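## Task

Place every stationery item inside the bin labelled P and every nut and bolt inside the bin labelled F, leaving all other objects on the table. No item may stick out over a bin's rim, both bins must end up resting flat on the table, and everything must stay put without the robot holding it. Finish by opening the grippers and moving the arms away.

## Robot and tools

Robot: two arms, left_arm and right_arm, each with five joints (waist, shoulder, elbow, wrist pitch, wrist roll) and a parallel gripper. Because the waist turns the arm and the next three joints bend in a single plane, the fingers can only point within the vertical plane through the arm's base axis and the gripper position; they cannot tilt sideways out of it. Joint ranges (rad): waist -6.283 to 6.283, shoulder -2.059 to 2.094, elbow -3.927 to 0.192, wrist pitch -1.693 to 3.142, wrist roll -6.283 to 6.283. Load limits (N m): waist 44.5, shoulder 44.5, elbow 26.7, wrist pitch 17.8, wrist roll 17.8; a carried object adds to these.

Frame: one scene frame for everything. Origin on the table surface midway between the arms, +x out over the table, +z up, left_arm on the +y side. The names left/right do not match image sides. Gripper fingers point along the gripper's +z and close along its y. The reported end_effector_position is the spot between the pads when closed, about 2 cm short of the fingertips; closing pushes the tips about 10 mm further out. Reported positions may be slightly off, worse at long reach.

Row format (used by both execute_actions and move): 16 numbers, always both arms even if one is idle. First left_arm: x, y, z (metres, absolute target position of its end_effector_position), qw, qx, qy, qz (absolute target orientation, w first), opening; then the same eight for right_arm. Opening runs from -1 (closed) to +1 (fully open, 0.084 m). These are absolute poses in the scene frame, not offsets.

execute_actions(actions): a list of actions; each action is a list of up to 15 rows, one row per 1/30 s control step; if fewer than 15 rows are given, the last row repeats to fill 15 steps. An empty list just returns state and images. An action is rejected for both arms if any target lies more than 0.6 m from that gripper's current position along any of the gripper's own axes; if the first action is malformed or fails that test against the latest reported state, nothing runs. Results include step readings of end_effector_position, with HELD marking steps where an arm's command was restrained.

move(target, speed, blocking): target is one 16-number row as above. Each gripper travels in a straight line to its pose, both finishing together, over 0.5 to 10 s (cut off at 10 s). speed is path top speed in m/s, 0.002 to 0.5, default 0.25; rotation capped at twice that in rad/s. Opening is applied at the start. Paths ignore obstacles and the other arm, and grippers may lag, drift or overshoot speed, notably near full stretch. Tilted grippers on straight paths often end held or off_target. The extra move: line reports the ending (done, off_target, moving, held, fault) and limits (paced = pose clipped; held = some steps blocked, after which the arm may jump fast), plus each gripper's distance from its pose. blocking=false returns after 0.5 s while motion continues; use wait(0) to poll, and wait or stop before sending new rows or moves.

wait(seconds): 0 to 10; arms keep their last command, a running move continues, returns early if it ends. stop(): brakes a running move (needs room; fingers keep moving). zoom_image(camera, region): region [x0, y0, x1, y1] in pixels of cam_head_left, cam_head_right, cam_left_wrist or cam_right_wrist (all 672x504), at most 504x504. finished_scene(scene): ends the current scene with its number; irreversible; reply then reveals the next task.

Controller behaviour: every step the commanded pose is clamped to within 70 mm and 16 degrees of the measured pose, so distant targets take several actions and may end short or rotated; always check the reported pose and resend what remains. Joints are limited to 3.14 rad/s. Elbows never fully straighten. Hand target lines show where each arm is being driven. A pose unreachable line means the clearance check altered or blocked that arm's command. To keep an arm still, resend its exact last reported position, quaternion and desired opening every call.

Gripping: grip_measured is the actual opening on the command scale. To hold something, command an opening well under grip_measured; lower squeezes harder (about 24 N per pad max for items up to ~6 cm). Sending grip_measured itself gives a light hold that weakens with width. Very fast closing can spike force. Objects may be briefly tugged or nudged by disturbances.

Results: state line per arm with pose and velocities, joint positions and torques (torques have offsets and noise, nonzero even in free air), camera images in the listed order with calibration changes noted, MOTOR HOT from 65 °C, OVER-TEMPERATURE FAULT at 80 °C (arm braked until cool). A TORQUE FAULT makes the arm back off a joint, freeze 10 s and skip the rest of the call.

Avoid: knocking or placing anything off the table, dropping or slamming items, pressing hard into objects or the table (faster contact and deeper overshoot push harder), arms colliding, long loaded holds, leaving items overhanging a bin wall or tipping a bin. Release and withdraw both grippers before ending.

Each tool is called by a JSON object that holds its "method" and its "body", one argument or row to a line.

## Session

{"method": "execute_actions", "body": {
  "actions": []
}}

Scene clock: 0.00 s.
left_arm: end_effector_position=(+0.1488, +0.1504, +0.2323) grip_measured=+1.00 end_effector_quat_wxyz=(+0.204, +0.959, +0.183, +0.075) end_effector_velocity=(-0.000, -0.000, +0.000) end_effector_angular_velocity=(-0.000, -0.000, -0.001) | right_arm: end_effector_position=(+0.0337, -0.5894, +0.2845) grip_measured=+1.00 end_effector_quat_wxyz=(-0.193, +0.090, +0.761, +0.613) end_effector_velocity=(+0.000, +0.000, -0.000) end_effector_angular_velocity=(+0.001, +0.000, +0.001)
Joint positions: left_arm=[-1.234 -1.079 -0.21   0.85  -1.407  0.084] | right_arm=[-1.374  0.439 -1.503  2.459  1.993  0.084]
Joint velocities: left_arm=[-0.001 -0.001 -0.     0.001  0.     0.   ] | right_arm=[ 0.001  0.001  0.001 -0.    -0.    -0.   ]
Joint torques (N m, as the arm reports them, + toward a larger angle): no reading
Motor temperatures (°C, as the motors report them): left_arm=[32 33 33 32 31] | right_arm=[32 30 33 32 31]
Hand target (left_arm): +0.149, +0.150, +0.232; +0.204, +0.959, +0.183, +0.075
Hand target (right_arm): +0.034, -0.589, +0.285; -0.193, +0.090, +0.761, +0.613
camera_calibration (this result's frames):
cam_left_wrist: T_world_to_cam=[[0.31772, -0.864595, 0.389268, 0.0260001], [-0.928588, -0.366757, -0.0566842, 0.264266], [0.191775, -0.34346, -0.919379, 0.369587], [0, 0, 0, 1]] pos_world=[0.166256, 0.246339, 0.344649]
cam_right_wrist: T_world_to_cam=[[0.355333, 0.257158, 0.89867, -0.0788997], [0.91671, 0.0920472, -0.388805, 0.202441], [-0.182704, 0.961976, -0.203032, 0.763131], [0, 0, 0, 1]] pos_world=[-0.0181163, -0.732458, 0.304555]

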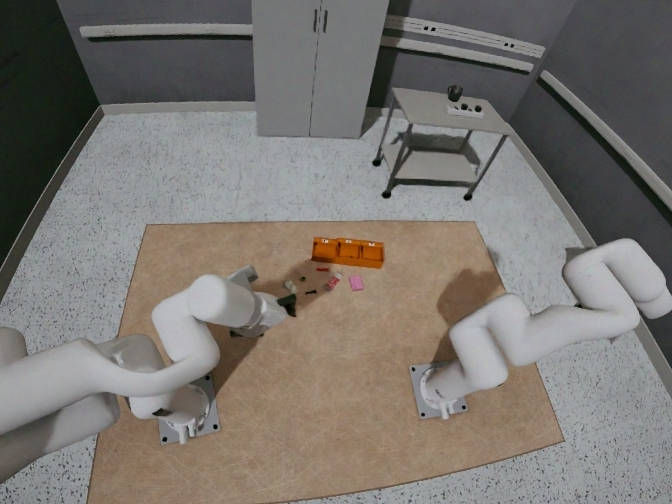

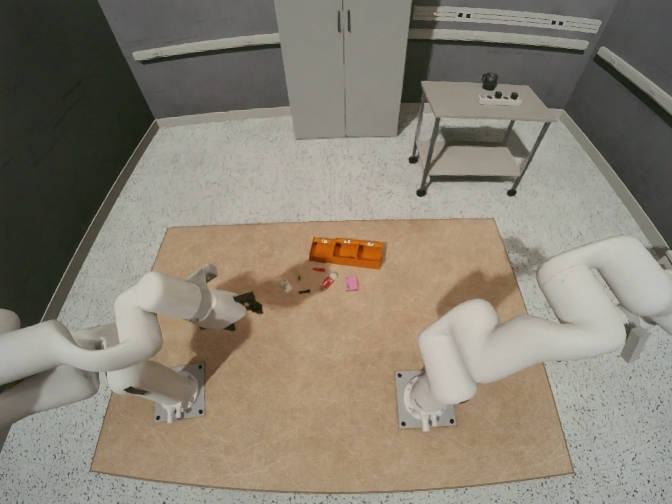

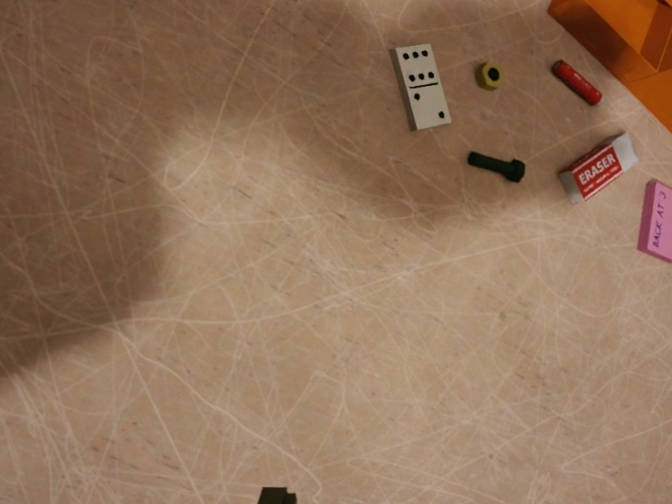

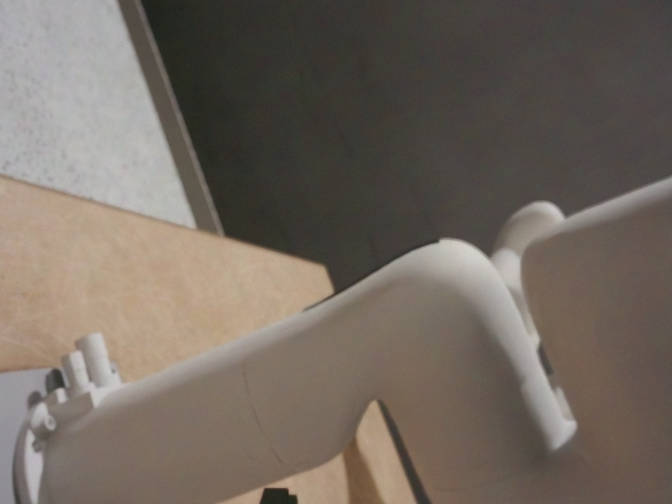

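{"method": "zoom_image", "body": {
  "camera": "cam_head_left",
  "region": [270,225,410,310]
}}

{"method": "zoom_image", "body": {
  "camera": "cam_head_right",
  "region": [270,225,410,310]
}}

{"method": "zoom_image", "body": {
  "camera": "cam_left_wrist",
  "region": [372,0,672,225]
}}

Region (270, 225, 410, 310) of cam_head_left's 672x504 image, scaled by 3.600, with more detail than that image has; it fills the top 306 rows of this view, and the rest is white.

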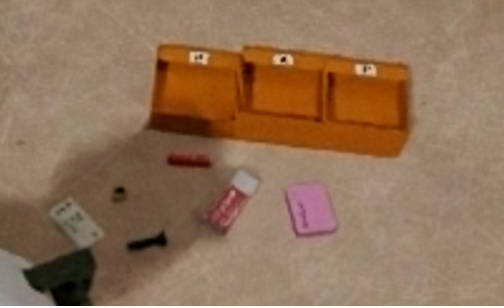

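Region (270, 225, 410, 310) of cam_head_right's 672x504 image, scaled by 3.600, with more detail than that image has; it fills the top 306 rows of this view, and the rest is white.

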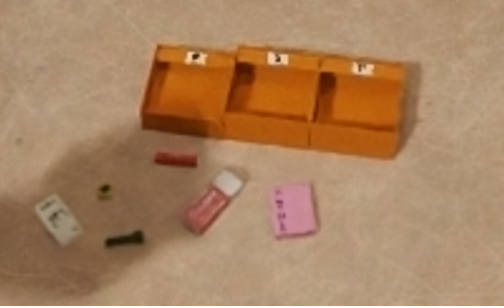

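Region (372, 0, 672, 225) of cam_left_wrist's 672x504 image, scaled by 1.680, with more detail than that image has; it fills the top 378 rows of this view, and the rest is white.

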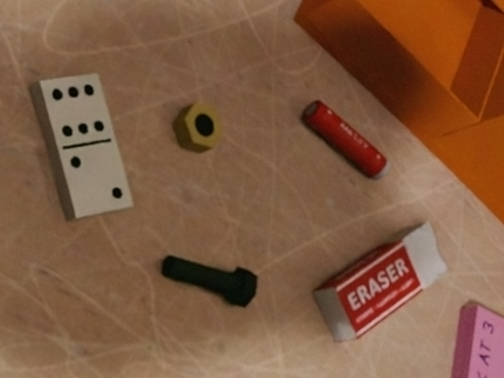

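{"method": "move", "body": {
  "target": [0.33,0.0,0.25,0,1,0,0,0,0.17,-0.52,0.28,0,0.697,-0.717,0,0],
  "speed": 0.45
}}

Scene clock: 5.00 s.
left_arm: end_effector_position=(+0.3300, +0.0003, +0.2504) grip_measured=-0.01 end_effector_quat_wxyz=(+0.001, +1.000, +0.000, +0.000) end_effector_velocity=(+0.002, -0.001, +0.001) end_effector_angular_velocity=(+0.006, +0.005, -0.001) | right_arm: end_effector_position=(+0.1700, -0.5198, +0.2803) grip_measured=-0.01 end_effector_quat_wxyz=(+0.000, +0.696, -0.718, -0.000) end_effector_velocity=(+0.001, +0.001, -0.000) end_effector_angular_velocity=(-0.010, -0.009, +0.009)
Joint positions: left_arm=[-1.086  0.178 -1.424  1.245 -0.881  0.044] | right_arm=[-0.804 -0.748 -0.656  1.405  0.79   0.044]
Joint velocities: left_arm=[ 0.001  0.013 -0.02   0.015  0.002 -0.   ] | right_arm=[ 0.004 -0.014  0.012 -0.011 -0.005 -0.   ]
Joint torques (N m, as the arm reports them, + toward a larger angle): left_arm=[  0.45 -20.12 -11.13  -2.28  -0.3 ] | right_arm=[  1.65  -5.83 -10.13  -1.31   0.3 ]
Motor temperatures (°C, as the motors report them): left_arm=[32 33 34 32 31] | right_arm=[32 30 33 32 31]
Hand target (left_arm): +0.330, +0.000, +0.250; +0.000, +1.000, +0.000, +0.000
Hand target (right_arm): +0.170, -0.520, +0.280; +0.000, +0.696, -0.718, +0.001
Off the commanded pose (left_arm): 0.001 m, 0 deg.
Off the commanded pose (right_arm): 0.000 m, 0 deg.
move: done; limits=paced
camera_calibration (this result's frames):
cam_left_wrist: T_world_to_cam=[[-0.0104896, -0.999463, -0.0310362, 0.0452024], [-0.999788, 0.0099334, 0.0180202, 0.383185], [-0.0177022, 0.0312186, -0.999356, 0.388904], [0, 0, 0, 1]] pos_world=[0.390462, 0.0292307, 0.383152]
cam_right_wrist: T_world_to_cam=[[-0.999503, 0.0179224, -0.0259332, 0.223673], [0.0176308, 0.999779, 0.0114305, 0.581962], [0.0261324, 0.0109676, -0.999598, 0.413658], [0, 0, 0, 1]] pos_world=[0.202492, -0.590379, 0.41264]

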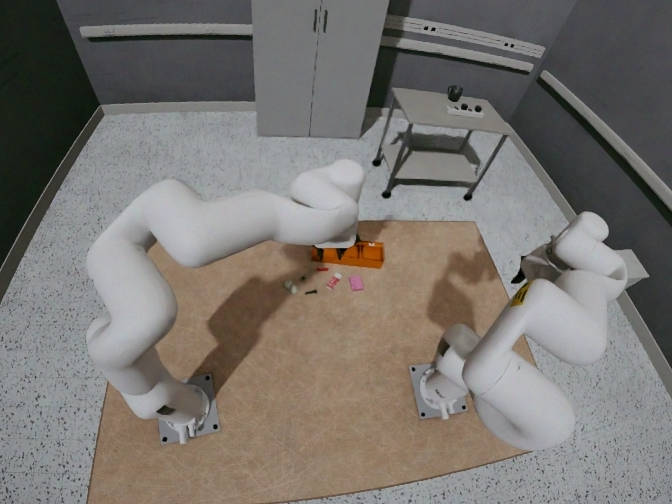

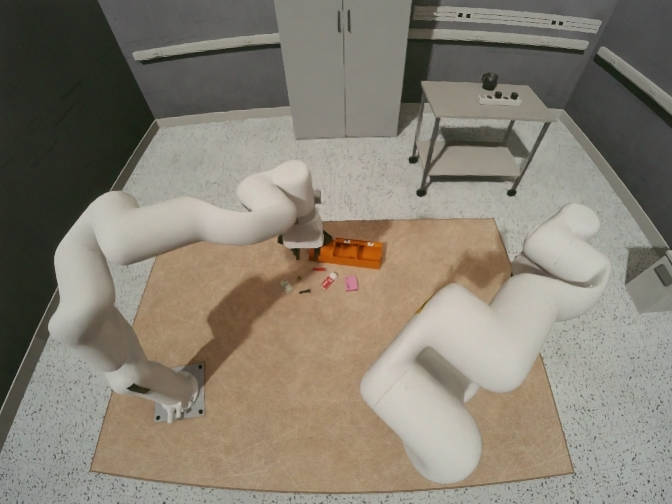

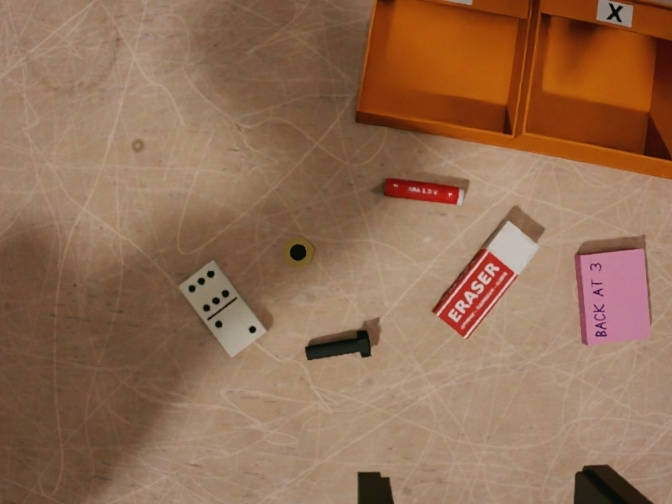

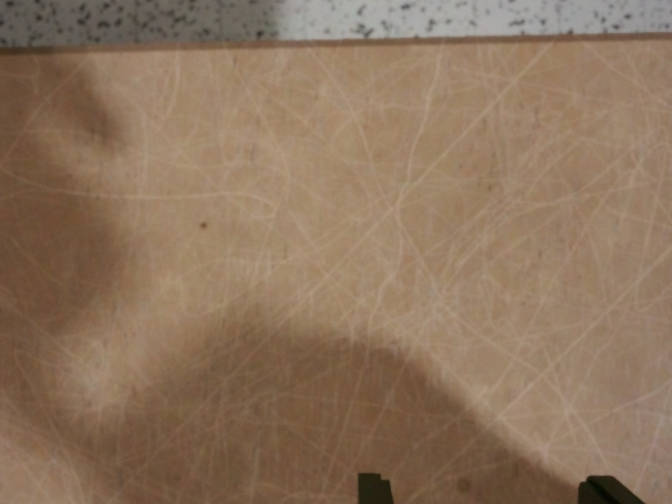

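{"method": "zoom_image", "body": {
  "camera": "cam_left_wrist",
  "region": [260,210,400,380]
}}

Region (260, 210, 400, 380) of cam_left_wrist's 672x504 image, scaled by 2.965, with more detail than that image has; it fills the left 415 columns of this view, and the rest is white.

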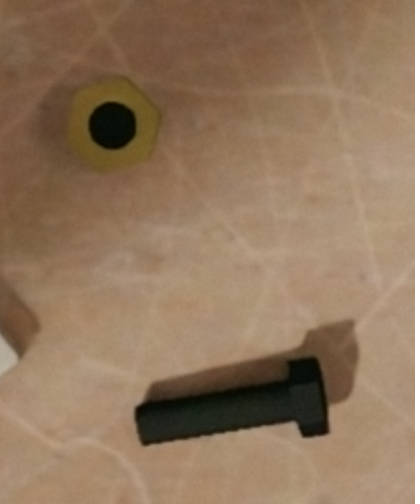

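{"method": "move", "body": {
  "target": [0.3845,0.061,0.09,0,0.997,-0.08,0,-0.2,0.39,-0.21,0.22,0,1,0,0,-0.1],
  "speed": 0.4
}}

Scene clock: 8.63 s.
left_arm: end_effector_position=(+0.3846, +0.0609, +0.0902) grip_measured=-0.22 end_effector_quat_wxyz=(+0.000, +0.997, -0.080, +0.000) end_effector_velocity=(+0.000, +0.000, -0.001) end_effector_angular_velocity=(+0.000, +0.001, +0.000) | right_arm: end_effector_position=(+0.3900, -0.2101, +0.2197) grip_measured=-0.11 end_effector_quat_wxyz=(+0.000, +1.000, -0.000, -0.000) end_effector_velocity=(+0.002, +0.002, +0.000) end_effector_angular_velocity=(-0.001, +0.002, +0.007)
Joint positions: left_arm=[-0.931  0.333 -1.153  0.82  -0.566  0.035] | right_arm=[ 0.277 -0.166 -0.937  1.104  0.27   0.039]
Joint velocities: left_arm=[ 0.001  0.002  0.    -0.002  0.001 -0.   ] | right_arm=[ 0.002  0.011 -0.011  0.003 -0.005  0.   ]
Joint torques (N m, as the arm reports them, + toward a larger angle): left_arm=[  0.34 -20.92 -10.23  -2.12  -0.24] | right_arm=[  1.95 -14.96 -10.02  -1.59   0.2 ]
Motor temperatures (°C, as the motors report them): left_arm=[32 33 34 32 31] | right_arm=[32 30 34 32 31]
Hand target (left_arm): +0.385, +0.061, +0.090; +0.000, +0.997, -0.080, +0.000
Hand target (right_arm): +0.390, -0.210, +0.220; +0.000, +1.000, -0.000, -0.000
Off the commanded pose (left_arm): 0.000 m, 0 deg.
Off the commanded pose (right_arm): 0.000 m, 0 deg.
move: done
camera_calibration (this result's frames):
cam_left_wrist: T_world_to_cam=[[-0.170195, -0.984891, -0.0319852, 0.161903], [-0.985324, 0.169661, 0.0187311, 0.424714], [-0.0130215, 0.0347038, -0.999313, 0.225888], [0, 0, 0, 1]] pos_world=[0.448978, 0.0795599, 0.222956]
cam_right_wrist: T_world_to_cam=[[0.0131687, -0.999577, -0.02595, -0.172227], [-0.999841, -0.0134757, 0.0116888, 0.453054], [-0.0120335, 0.025792, -0.999595, 0.361988], [0, 0, 0, 1]] pos_world=[0.459606, -0.175385, 0.352076]

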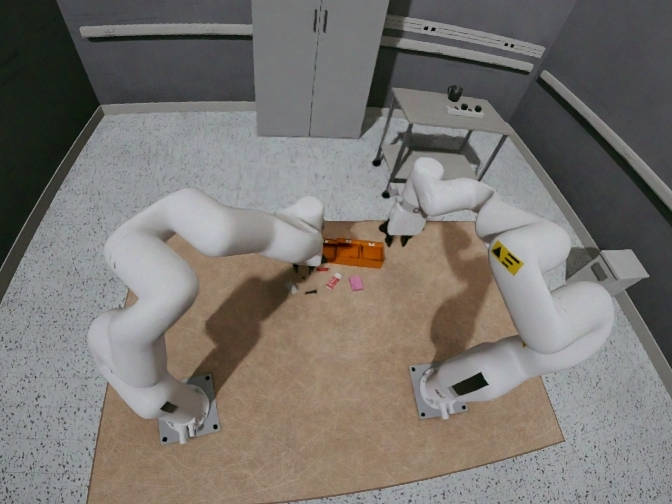

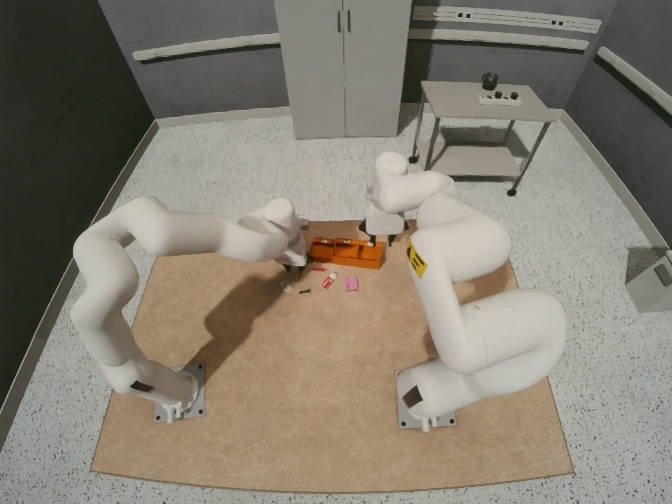

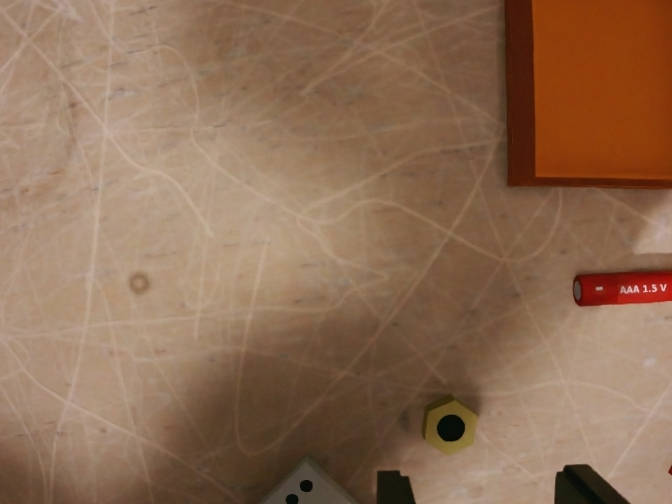

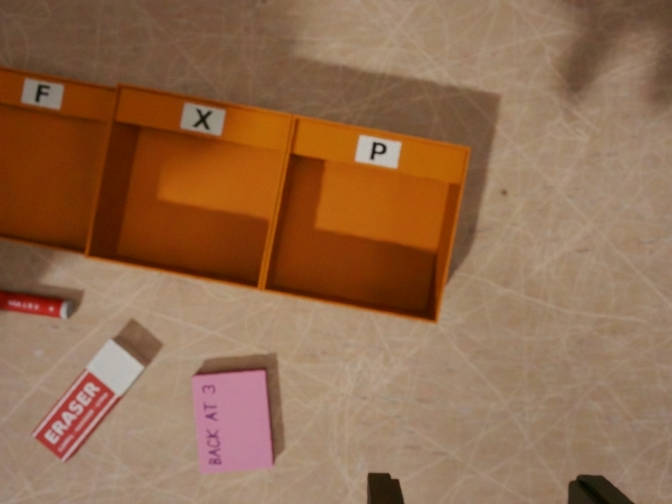

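{"method": "move", "body": {
  "target": [0.3843,0.0597,0.023,0,0.997,-0.08,0,-0.2,0.366,-0.115,0.09,0,0.999,0.039,0,0.2],
  "speed": 0.18
}}

Scene clock: 11.80 s.
left_arm: end_effector_position=(+0.3844, +0.0596, +0.0232) grip_measured=-0.22 end_effector_quat_wxyz=(+0.000, +0.997, -0.080, +0.000) end_effector_velocity=(-0.001, -0.000, -0.001) end_effector_angular_velocity=(+0.001, +0.001, -0.001) | right_arm: end_effector_position=(+0.3661, -0.1151, +0.0901) grip_measured=+0.19 end_effector_quat_wxyz=(-0.000, +0.999, +0.039, +0.000) end_effector_velocity=(-0.000, +0.001, -0.003) end_effector_angular_velocity=(-0.001, +0.003, -0.001)
Joint positions: left_arm=[-0.933  0.467 -1.129  0.662 -0.568  0.035] | right_arm=[ 0.504  0.074 -0.799  0.724  0.418  0.052]
Joint velocities: left_arm=[-0.001  0.003 -0.    -0.001 -0.    -0.   ] | right_arm=[ 0.001  0.009 -0.001 -0.005  0.002 -0.   ]
Joint torques (N m, as the arm reports them, + toward a larger angle): left_arm=[  0.75 -21.89  -9.08  -2.17  -0.11] | right_arm=[  1.48 -16.78  -8.43  -1.17   0.23]
Motor temperatures (°C, as the motors report them): left_arm=[32 33 34 32 31] | right_arm=[32 30 34 32 31]
Hand target (left_arm): +0.384, +0.060, +0.023; +0.000, +0.997, -0.080, -0.000
Hand target (right_arm): +0.366, -0.115, +0.090; +0.000, +0.999, +0.039, -0.000
Off the commanded pose (left_arm): 0.000 m, 0 deg.
Off the commanded pose (right_arm): 0.000 m, 0 deg.
move: done
camera_calibration (this result's frames):
cam_left_wrist: T_world_to_cam=[[-0.170211, -0.984888, -0.0319939, 0.158507], [-0.985321, 0.169677, 0.0187459, 0.425999], [-0.013034, 0.0347151, -0.999312, 0.158971], [0, 0, 0, 1]] pos_world=[0.448797, 0.0783104, 0.155947]
cam_right_wrist: T_world_to_cam=[[0.0918088, -0.995433, -0.026164, -0.108592], [-0.995686, -0.0921224, 0.011042, 0.421374], [-0.0134019, 0.0250374, -0.999597, 0.230147], [0, 0, 0, 1]] pos_world=[0.43261, -0.0750402, 0.22256]

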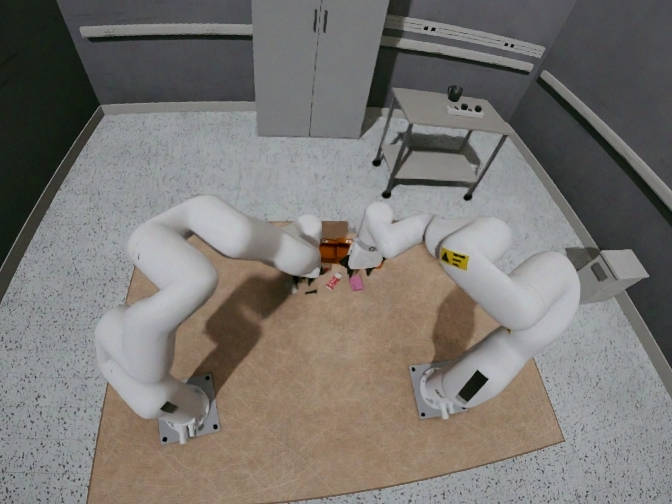

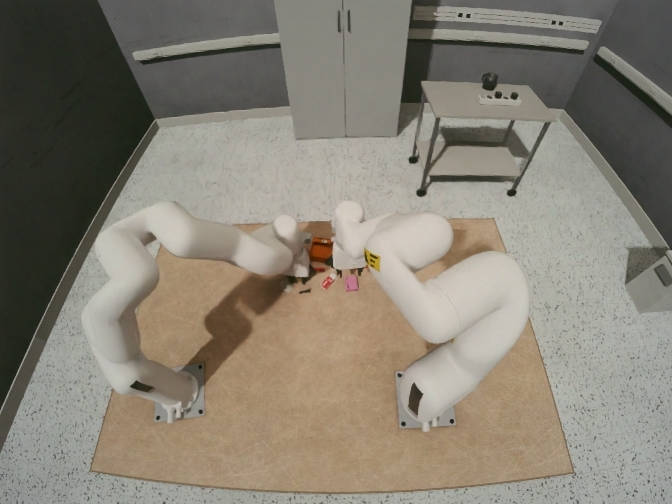

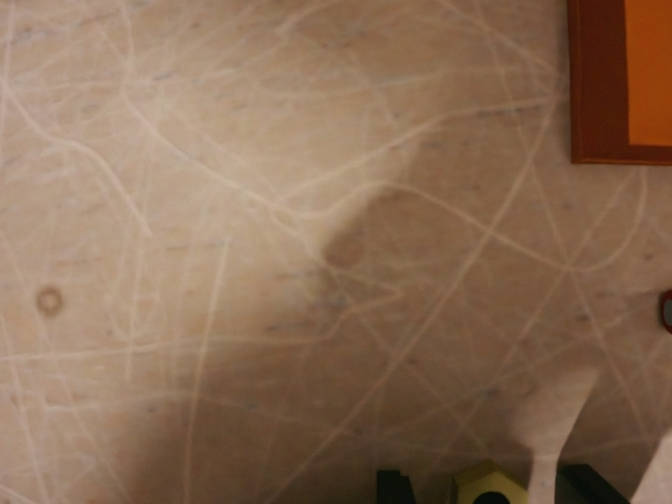

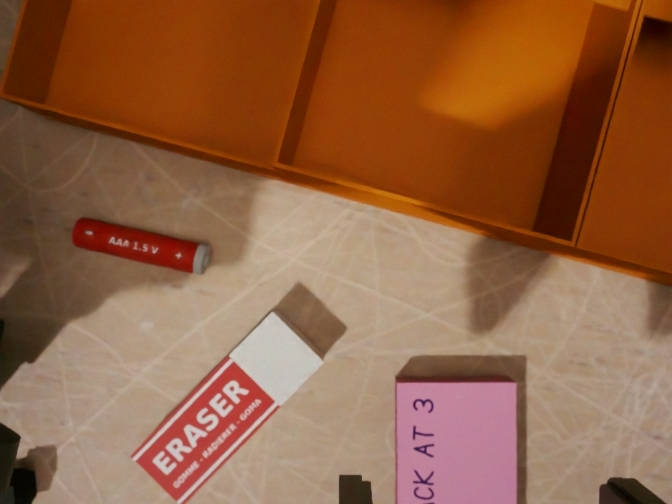

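{"method": "move", "body": {
  "target": [0.3843,0.0597,0.023,0,0.997,-0.08,0,-1,0.366,-0.117,0.023,0,0.999,0.039,0,0.2],
  "speed": 0.12
}}

{"method": "move", "body": {
  "target": [0.386,0.07,0.085,0,0.997,-0.08,0,-1,0.366,-0.117,0.023,0,0.999,0.039,0,-0.7],
  "speed": 0.12
}}

Scene clock: 13.23 s.
left_arm: end_effector_position=(+0.3844, +0.0597, +0.0231) grip_measured=-0.67 end_effector_quat_wxyz=(+0.000, +0.997, -0.080, +0.000) end_effector_velocity=(+0.000, -0.000, +0.001) end_effector_angular_velocity=(-0.001, -0.001, -0.001) | right_arm: end_effector_position=(+0.3660, -0.1170, +0.0233) grip_measured=+0.19 end_effector_quat_wxyz=(-0.000, +0.999, +0.039, +0.000) end_effector_velocity=(+0.001, +0.000, -0.002) end_effector_angular_velocity=(+0.001, -0.001, -0.001)
Joint positions: left_arm=[-0.933  0.467 -1.129  0.662 -0.568  0.015] | right_arm=[ 0.501  0.236 -0.766  0.529  0.414  0.052]
Joint velocities: left_arm=[ 0.    -0.002  0.    -0.     0.001 -0.   ] | right_arm=[-0.001  0.008 -0.003 -0.006 -0.    -0.   ]
Joint torques (N m, as the arm reports them, + toward a larger angle): left_arm=[  0.4  -20.88  -8.73  -2.    -0.19] | right_arm=[  1.71 -17.05  -7.63  -1.39   0.26]
Motor temperatures (°C, as the motors report them): left_arm=[32 33 34 32 31] | right_arm=[32 30 34 32 31]
Hand target (left_arm): +0.384, +0.060, +0.023; +0.000, +0.997, -0.080, -0.000
Hand target (right_arm): +0.366, -0.117, +0.023; +0.000, +0.999, +0.039, +0.000
Off the commanded pose (left_arm): 0.000 m, 0 deg.
Off the commanded pose (right_arm): 0.000 m, 0 deg.
move: done
camera_calibration (this result's frames):
cam_left_wrist: T_world_to_cam=[[-0.17021, -0.984888, -0.0319902, 0.158537], [-0.985322, 0.169676, 0.0187399, 0.425945], [-0.0130288, 0.0347104, -0.999312, 0.158865], [0, 0, 0, 1]] pos_world=[0.448748, 0.0783542, 0.155846]
cam_right_wrist: T_world_to_cam=[[0.0920097, -0.995414, -0.0261881, -0.112311], [-0.995669, -0.0923222, 0.0109819, 0.421863], [-0.0133493, 0.0250642, -0.999597, 0.163351], [0, 0, 0, 1]] pos_world=[0.43255, -0.0769433, 0.155711]

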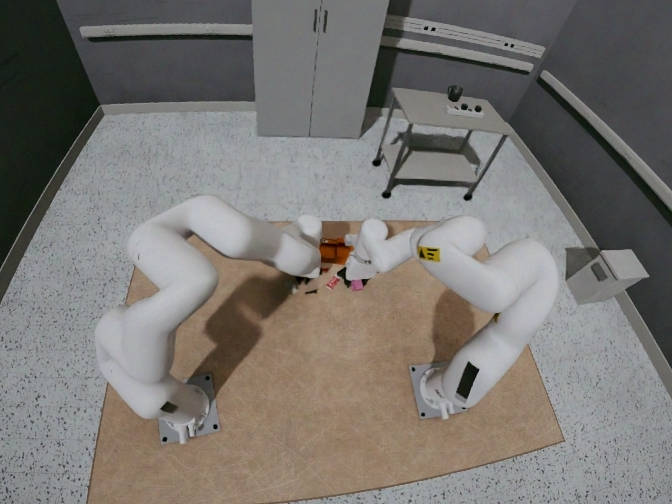

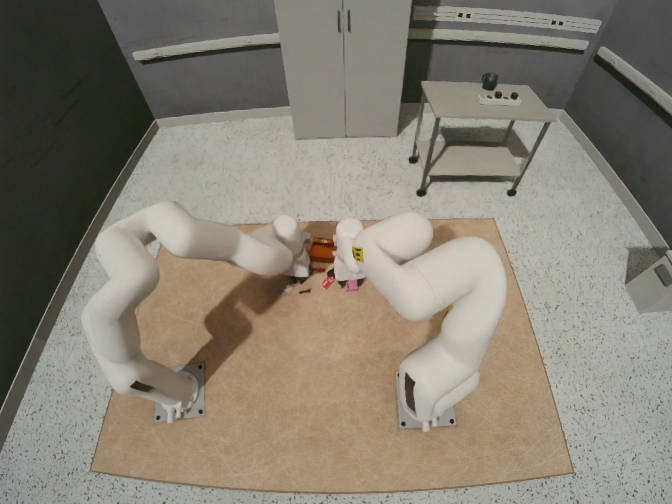

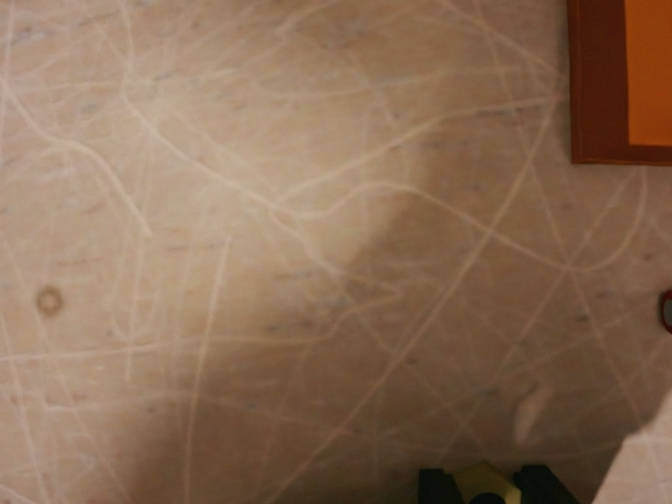

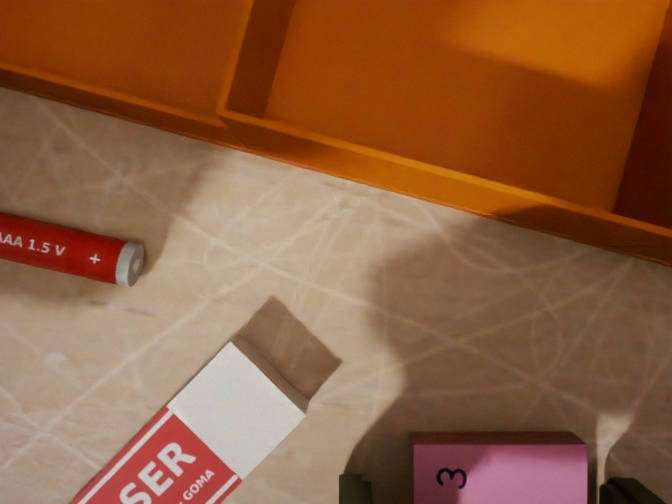

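Scene clock: 14.33 s.
left_arm: end_effector_position=(+0.3858, +0.0701, +0.0844) grip_measured=-0.67 end_effector_quat_wxyz=(-0.000, +0.997, -0.080, -0.000) end_effector_velocity=(+0.001, +0.001, +0.003) end_effector_angular_velocity=(-0.000, -0.000, +0.003) | right_arm: end_effector_position=(+0.3661, -0.1169, +0.0231) grip_measured=-0.15 end_effector_quat_wxyz=(-0.000, +0.999, +0.039, +0.000) end_effector_velocity=(-0.000, +0.000, -0.000) end_effector_angular_velocity=(-0.000, +0.000, +0.000)
Joint positions: left_arm=[-0.916  0.328 -1.128  0.8   -0.551  0.015] | right_arm=[ 0.5    0.237 -0.766  0.529  0.414  0.037]
Joint velocities: left_arm=[ 0.003 -0.007 -0.001  0.007  0.     0.   ] | right_arm=[ 0. -0.  0. -0.  0.  0.]
Joint torques (N m, as the arm reports them, + toward a larger angle): left_arm=[  0.18 -20.91  -9.87  -2.16  -0.23] | right_arm=[  1.62 -16.42  -7.56  -1.39   0.26]
Motor temperatures (°C, as the motors report them): left_arm=[32 33 34 32 31] | right_arm=[32 30 34 32 31]
Hand target (left_arm): +0.386, +0.070, +0.085; +0.000, +0.997, -0.080, -0.000
Hand target (right_arm): +0.366, -0.117, +0.023; +0.000, +0.999, +0.039, +0.000
Off the commanded pose (left_arm): 0.001 m, 0 deg.
Off the commanded pose (right_arm): 0.000 m, 0 deg.
move: done
camera_calibration (this result's frames):
cam_left_wrist: T_world_to_cam=[[-0.170261, -0.984868, -0.0323383, 0.171059], [-0.985306, 0.169703, 0.0193139, 0.424422], [-0.0135337, 0.0351515, -0.99929, 0.220012], [0, 0, 0, 1]] pos_world=[0.450288, 0.0887112, 0.21719]
cam_right_wrist: T_world_to_cam=[[0.0920057, -0.995415, -0.0261626, -0.112297], [-0.995668, -0.0923194, 0.0110424, 0.421924], [-0.0134071, 0.0250333, -0.999597, 0.163197], [0, 0, 0, 1]] pos_world=[0.432617, -0.0769156, 0.155534]

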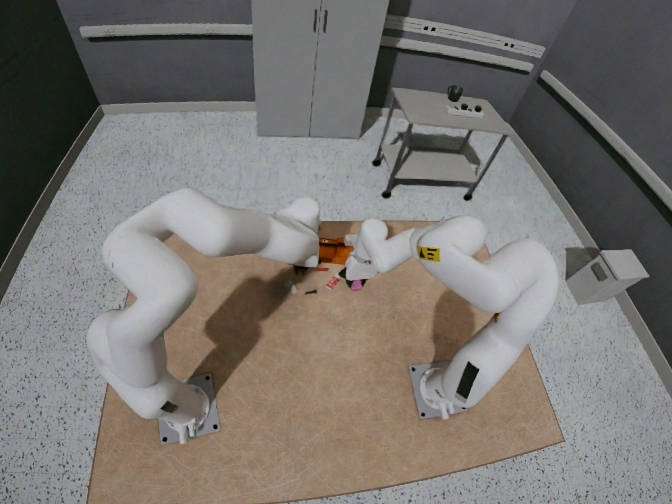

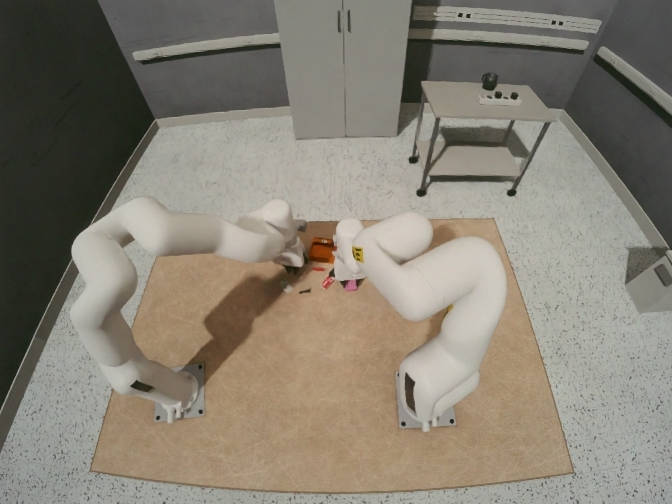

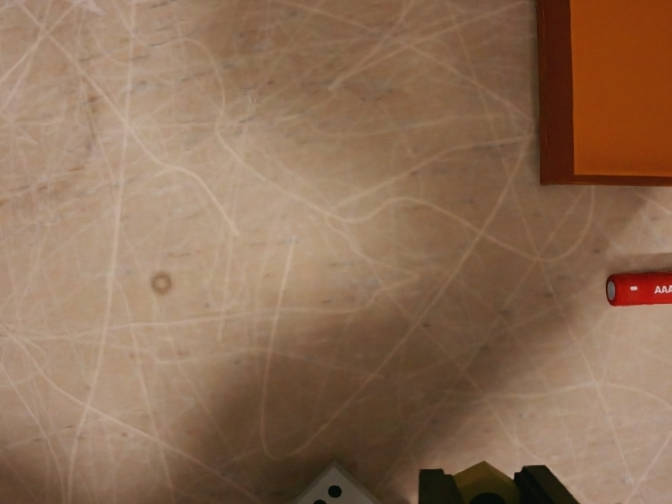

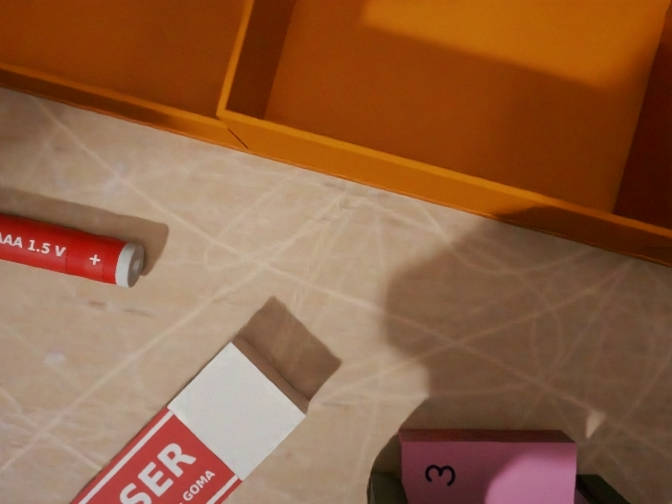

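{"method": "move", "body": {
  "target": [0.40,0.07,0.085,0,0.954,0.301,0,-1,0.372,-0.122,0.08,0,1,0,0,-0.7],
  "speed": 0.3
}}

{"method": "move", "body": {
  "target": [0.491,0.001,0.082,0,0.763,0.646,0,-1,0.464,-0.182,0.08,0,0.9966,-0.083,0,-0.7],
  "speed": 0.3
}}

Scene clock: 16.53 s.
left_arm: end_effector_position=(+0.4000, +0.0700, +0.0850) grip_measured=-0.67 end_effector_quat_wxyz=(+0.000, +0.954, +0.300, +0.000) end_effector_velocity=(+0.000, +0.000, -0.000) end_effector_angular_velocity=(+0.001, +0.001, +0.012) | right_arm: end_effector_position=(+0.3720, -0.1220, +0.0800) grip_measured=-0.15 end_effector_quat_wxyz=(+0.000, +1.000, +0.000, -0.000) end_effector_velocity=(+0.000, -0.000, +0.001) end_effector_angular_velocity=(+0.000, -0.001, -0.002)
Joint positions: left_arm=[-0.899  0.359 -1.175  0.816 -1.304  0.015] | right_arm=[ 0.484  0.103 -0.799  0.696  0.475  0.037]
Joint velocities: left_arm=[ 0.001  0.001 -0.001  0.001 -0.012  0.   ] | right_arm=[-0.001 -0.002 -0.001  0.002  0.001  0.   ]
Joint torques (N m, as the arm reports them, + toward a larger angle): left_arm=[  0.43 -21.14  -9.89  -2.19  -0.19] | right_arm=[  2.03 -16.59  -8.6   -1.49   0.29]
Motor temperatures (°C, as the motors report them): left_arm=[32 34 34 32 31] | right_arm=[32 30 34 32 31]
Hand target (left_arm): +0.400, +0.070, +0.085; +0.000, +0.954, +0.301, -0.000
Hand target (right_arm): +0.372, -0.122, +0.080; +0.000, +1.000, +0.000, +0.000
Off the commanded pose (left_arm): 0.000 m, 0 deg.
Off the commanded pose (right_arm): 0.000 m, 0 deg.
move: done
camera_calibration (this result's frames):
cam_left_wrist: T_world_to_cam=[[0.563459, -0.825522, -0.0320544, -0.131221], [-0.825457, -0.564149, 0.0189054, 0.425843], [-0.0336903, 0.0158071, -0.999307, 0.2302], [0, 0, 0, 1]] pos_world=[0.433208, 0.128274, 0.217784]
cam_right_wrist: T_world_to_cam=[[0.014218, -0.999561, -0.0259803, -0.0879828], [-0.999829, -0.0145195, 0.0114504, 0.437668], [-0.0118226, 0.0258131, -0.999597, 0.219736], [0, 0, 0, 1]] pos_world=[0.441442, -0.0872616, 0.21235]

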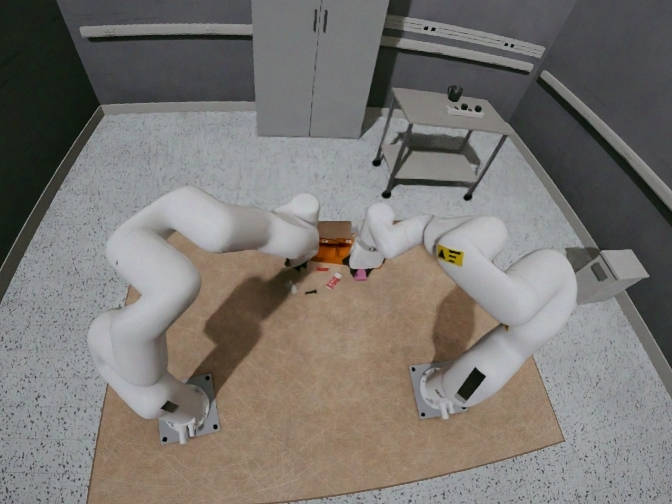

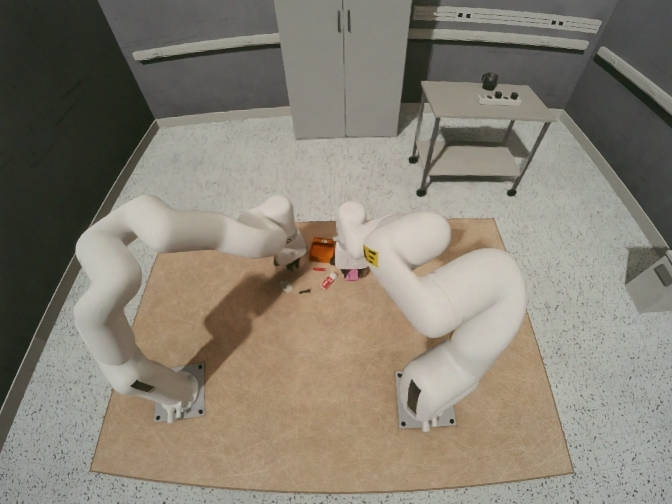

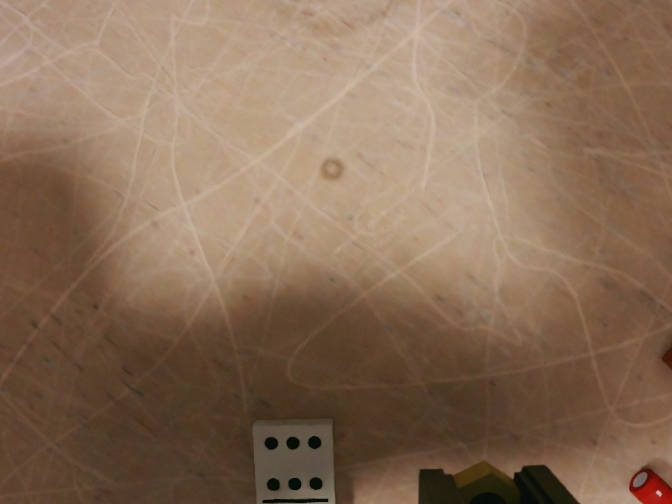

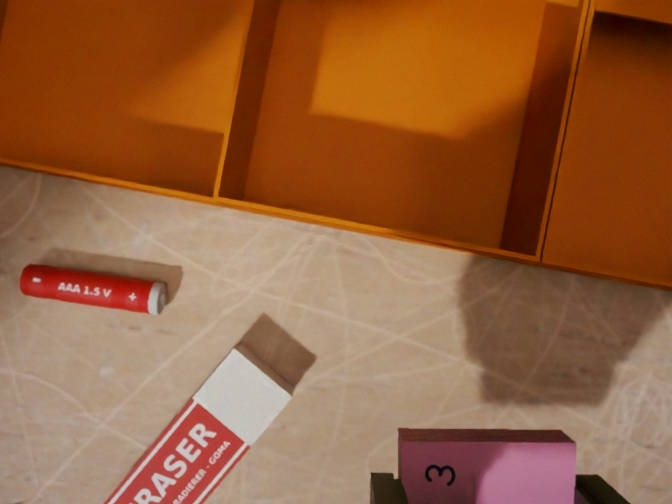

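Scene clock: 18.53 s.
left_arm: end_effector_position=(+0.4909, +0.0012, +0.0822) grip_measured=-0.67 end_effector_quat_wxyz=(+0.001, +0.764, +0.646, +0.000) end_effector_velocity=(+0.002, -0.000, -0.000) end_effector_angular_velocity=(+0.007, +0.009, +0.010) | right_arm: end_effector_position=(+0.4638, -0.1820, +0.0799) grip_measured=-0.15 end_effector_quat_wxyz=(+0.000, +0.997, -0.083, -0.000) end_effector_velocity=(+0.002, -0.000, +0.001) end_effector_angular_velocity=(+0.000, -0.001, -0.001)
Joint positions: left_arm=[-0.891  0.742 -1.781  1.037 -2.09   0.015] | right_arm=[ 0.292  0.287 -1.052  0.765  0.449  0.037]
Joint velocities: left_arm=[ 0.001  0.019 -0.033  0.026 -0.009  0.   ] | right_arm=[-0.001  0.002 -0.005  0.002  0.     0.   ]
Joint torques (N m, as the arm reports them, + toward a larger angle): left_arm=[  0.53 -27.91 -10.76  -1.96  -0.27] | right_arm=[  2.12 -20.71  -8.95  -1.33   0.17]
Motor temperatures (°C, as the motors report them): left_arm=[32 34 34 32 31] | right_arm=[32 30 34 32 31]
Hand target (left_arm): +0.491, +0.001, +0.082; +0.000, +0.763, +0.646, +0.000
Hand target (right_arm): +0.464, -0.182, +0.080; +0.000, +0.997, -0.083, -0.000
Off the commanded pose (left_arm): 0.000 m, 0 deg.
Off the commanded pose (right_arm): 0.000 m, 0 deg.
move: done
camera_calibration (this result's frames):
cam_left_wrist: T_world_to_cam=[[0.983771, -0.176763, -0.0308294, -0.446564], [-0.176217, -0.984156, 0.0196325, 0.143873], [-0.0338112, -0.0138812, -0.999332, 0.231654], [0, 0, 0, 1]] pos_world=[0.472502, 0.0658727, 0.214908]
cam_right_wrist: T_world_to_cam=[[-0.151175, -0.988164, -0.0260432, -0.0704744], [-0.98848, 0.150925, 0.0113242, 0.553495], [-0.00725961, 0.0274552, -0.999597, 0.22048], [0, 0, 0, 1]] pos_world=[0.538066, -0.15923, 0.212288]

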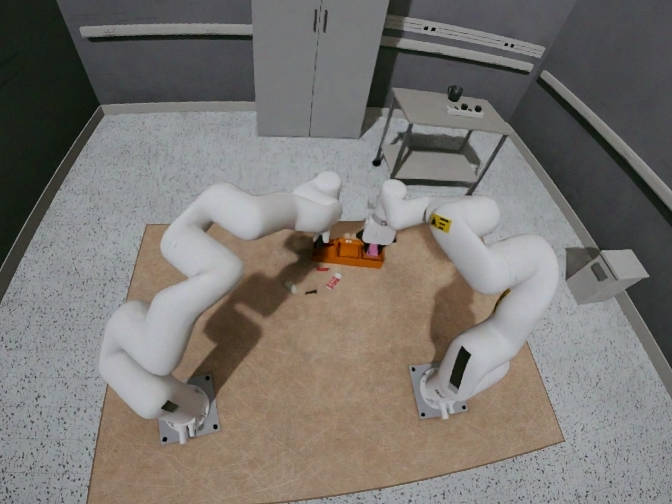

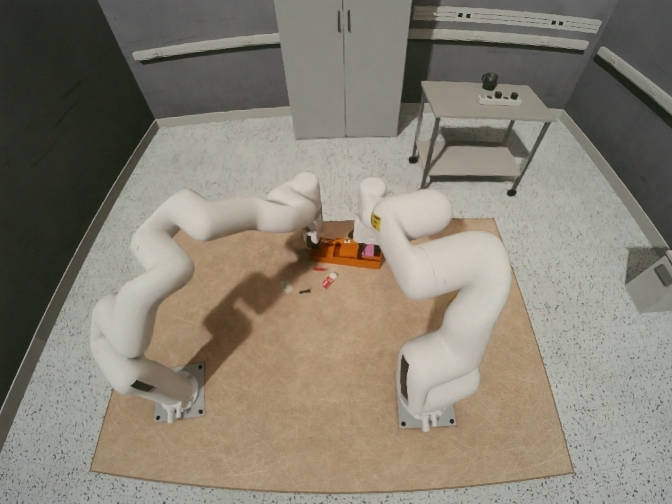

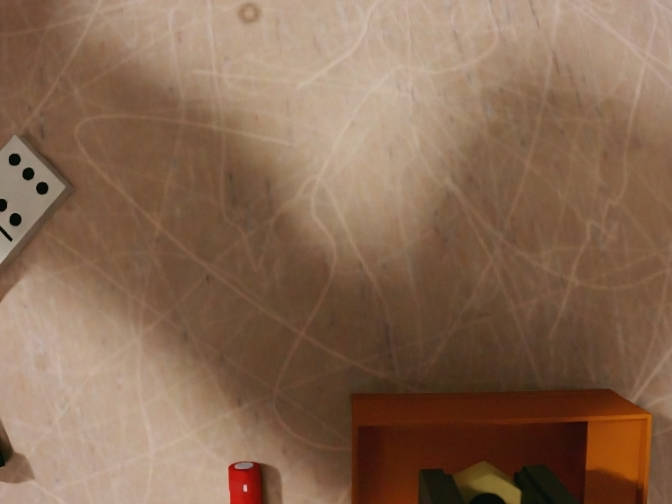

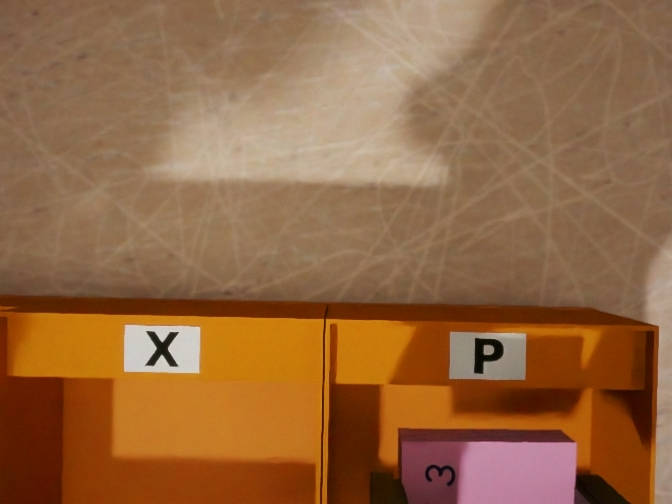

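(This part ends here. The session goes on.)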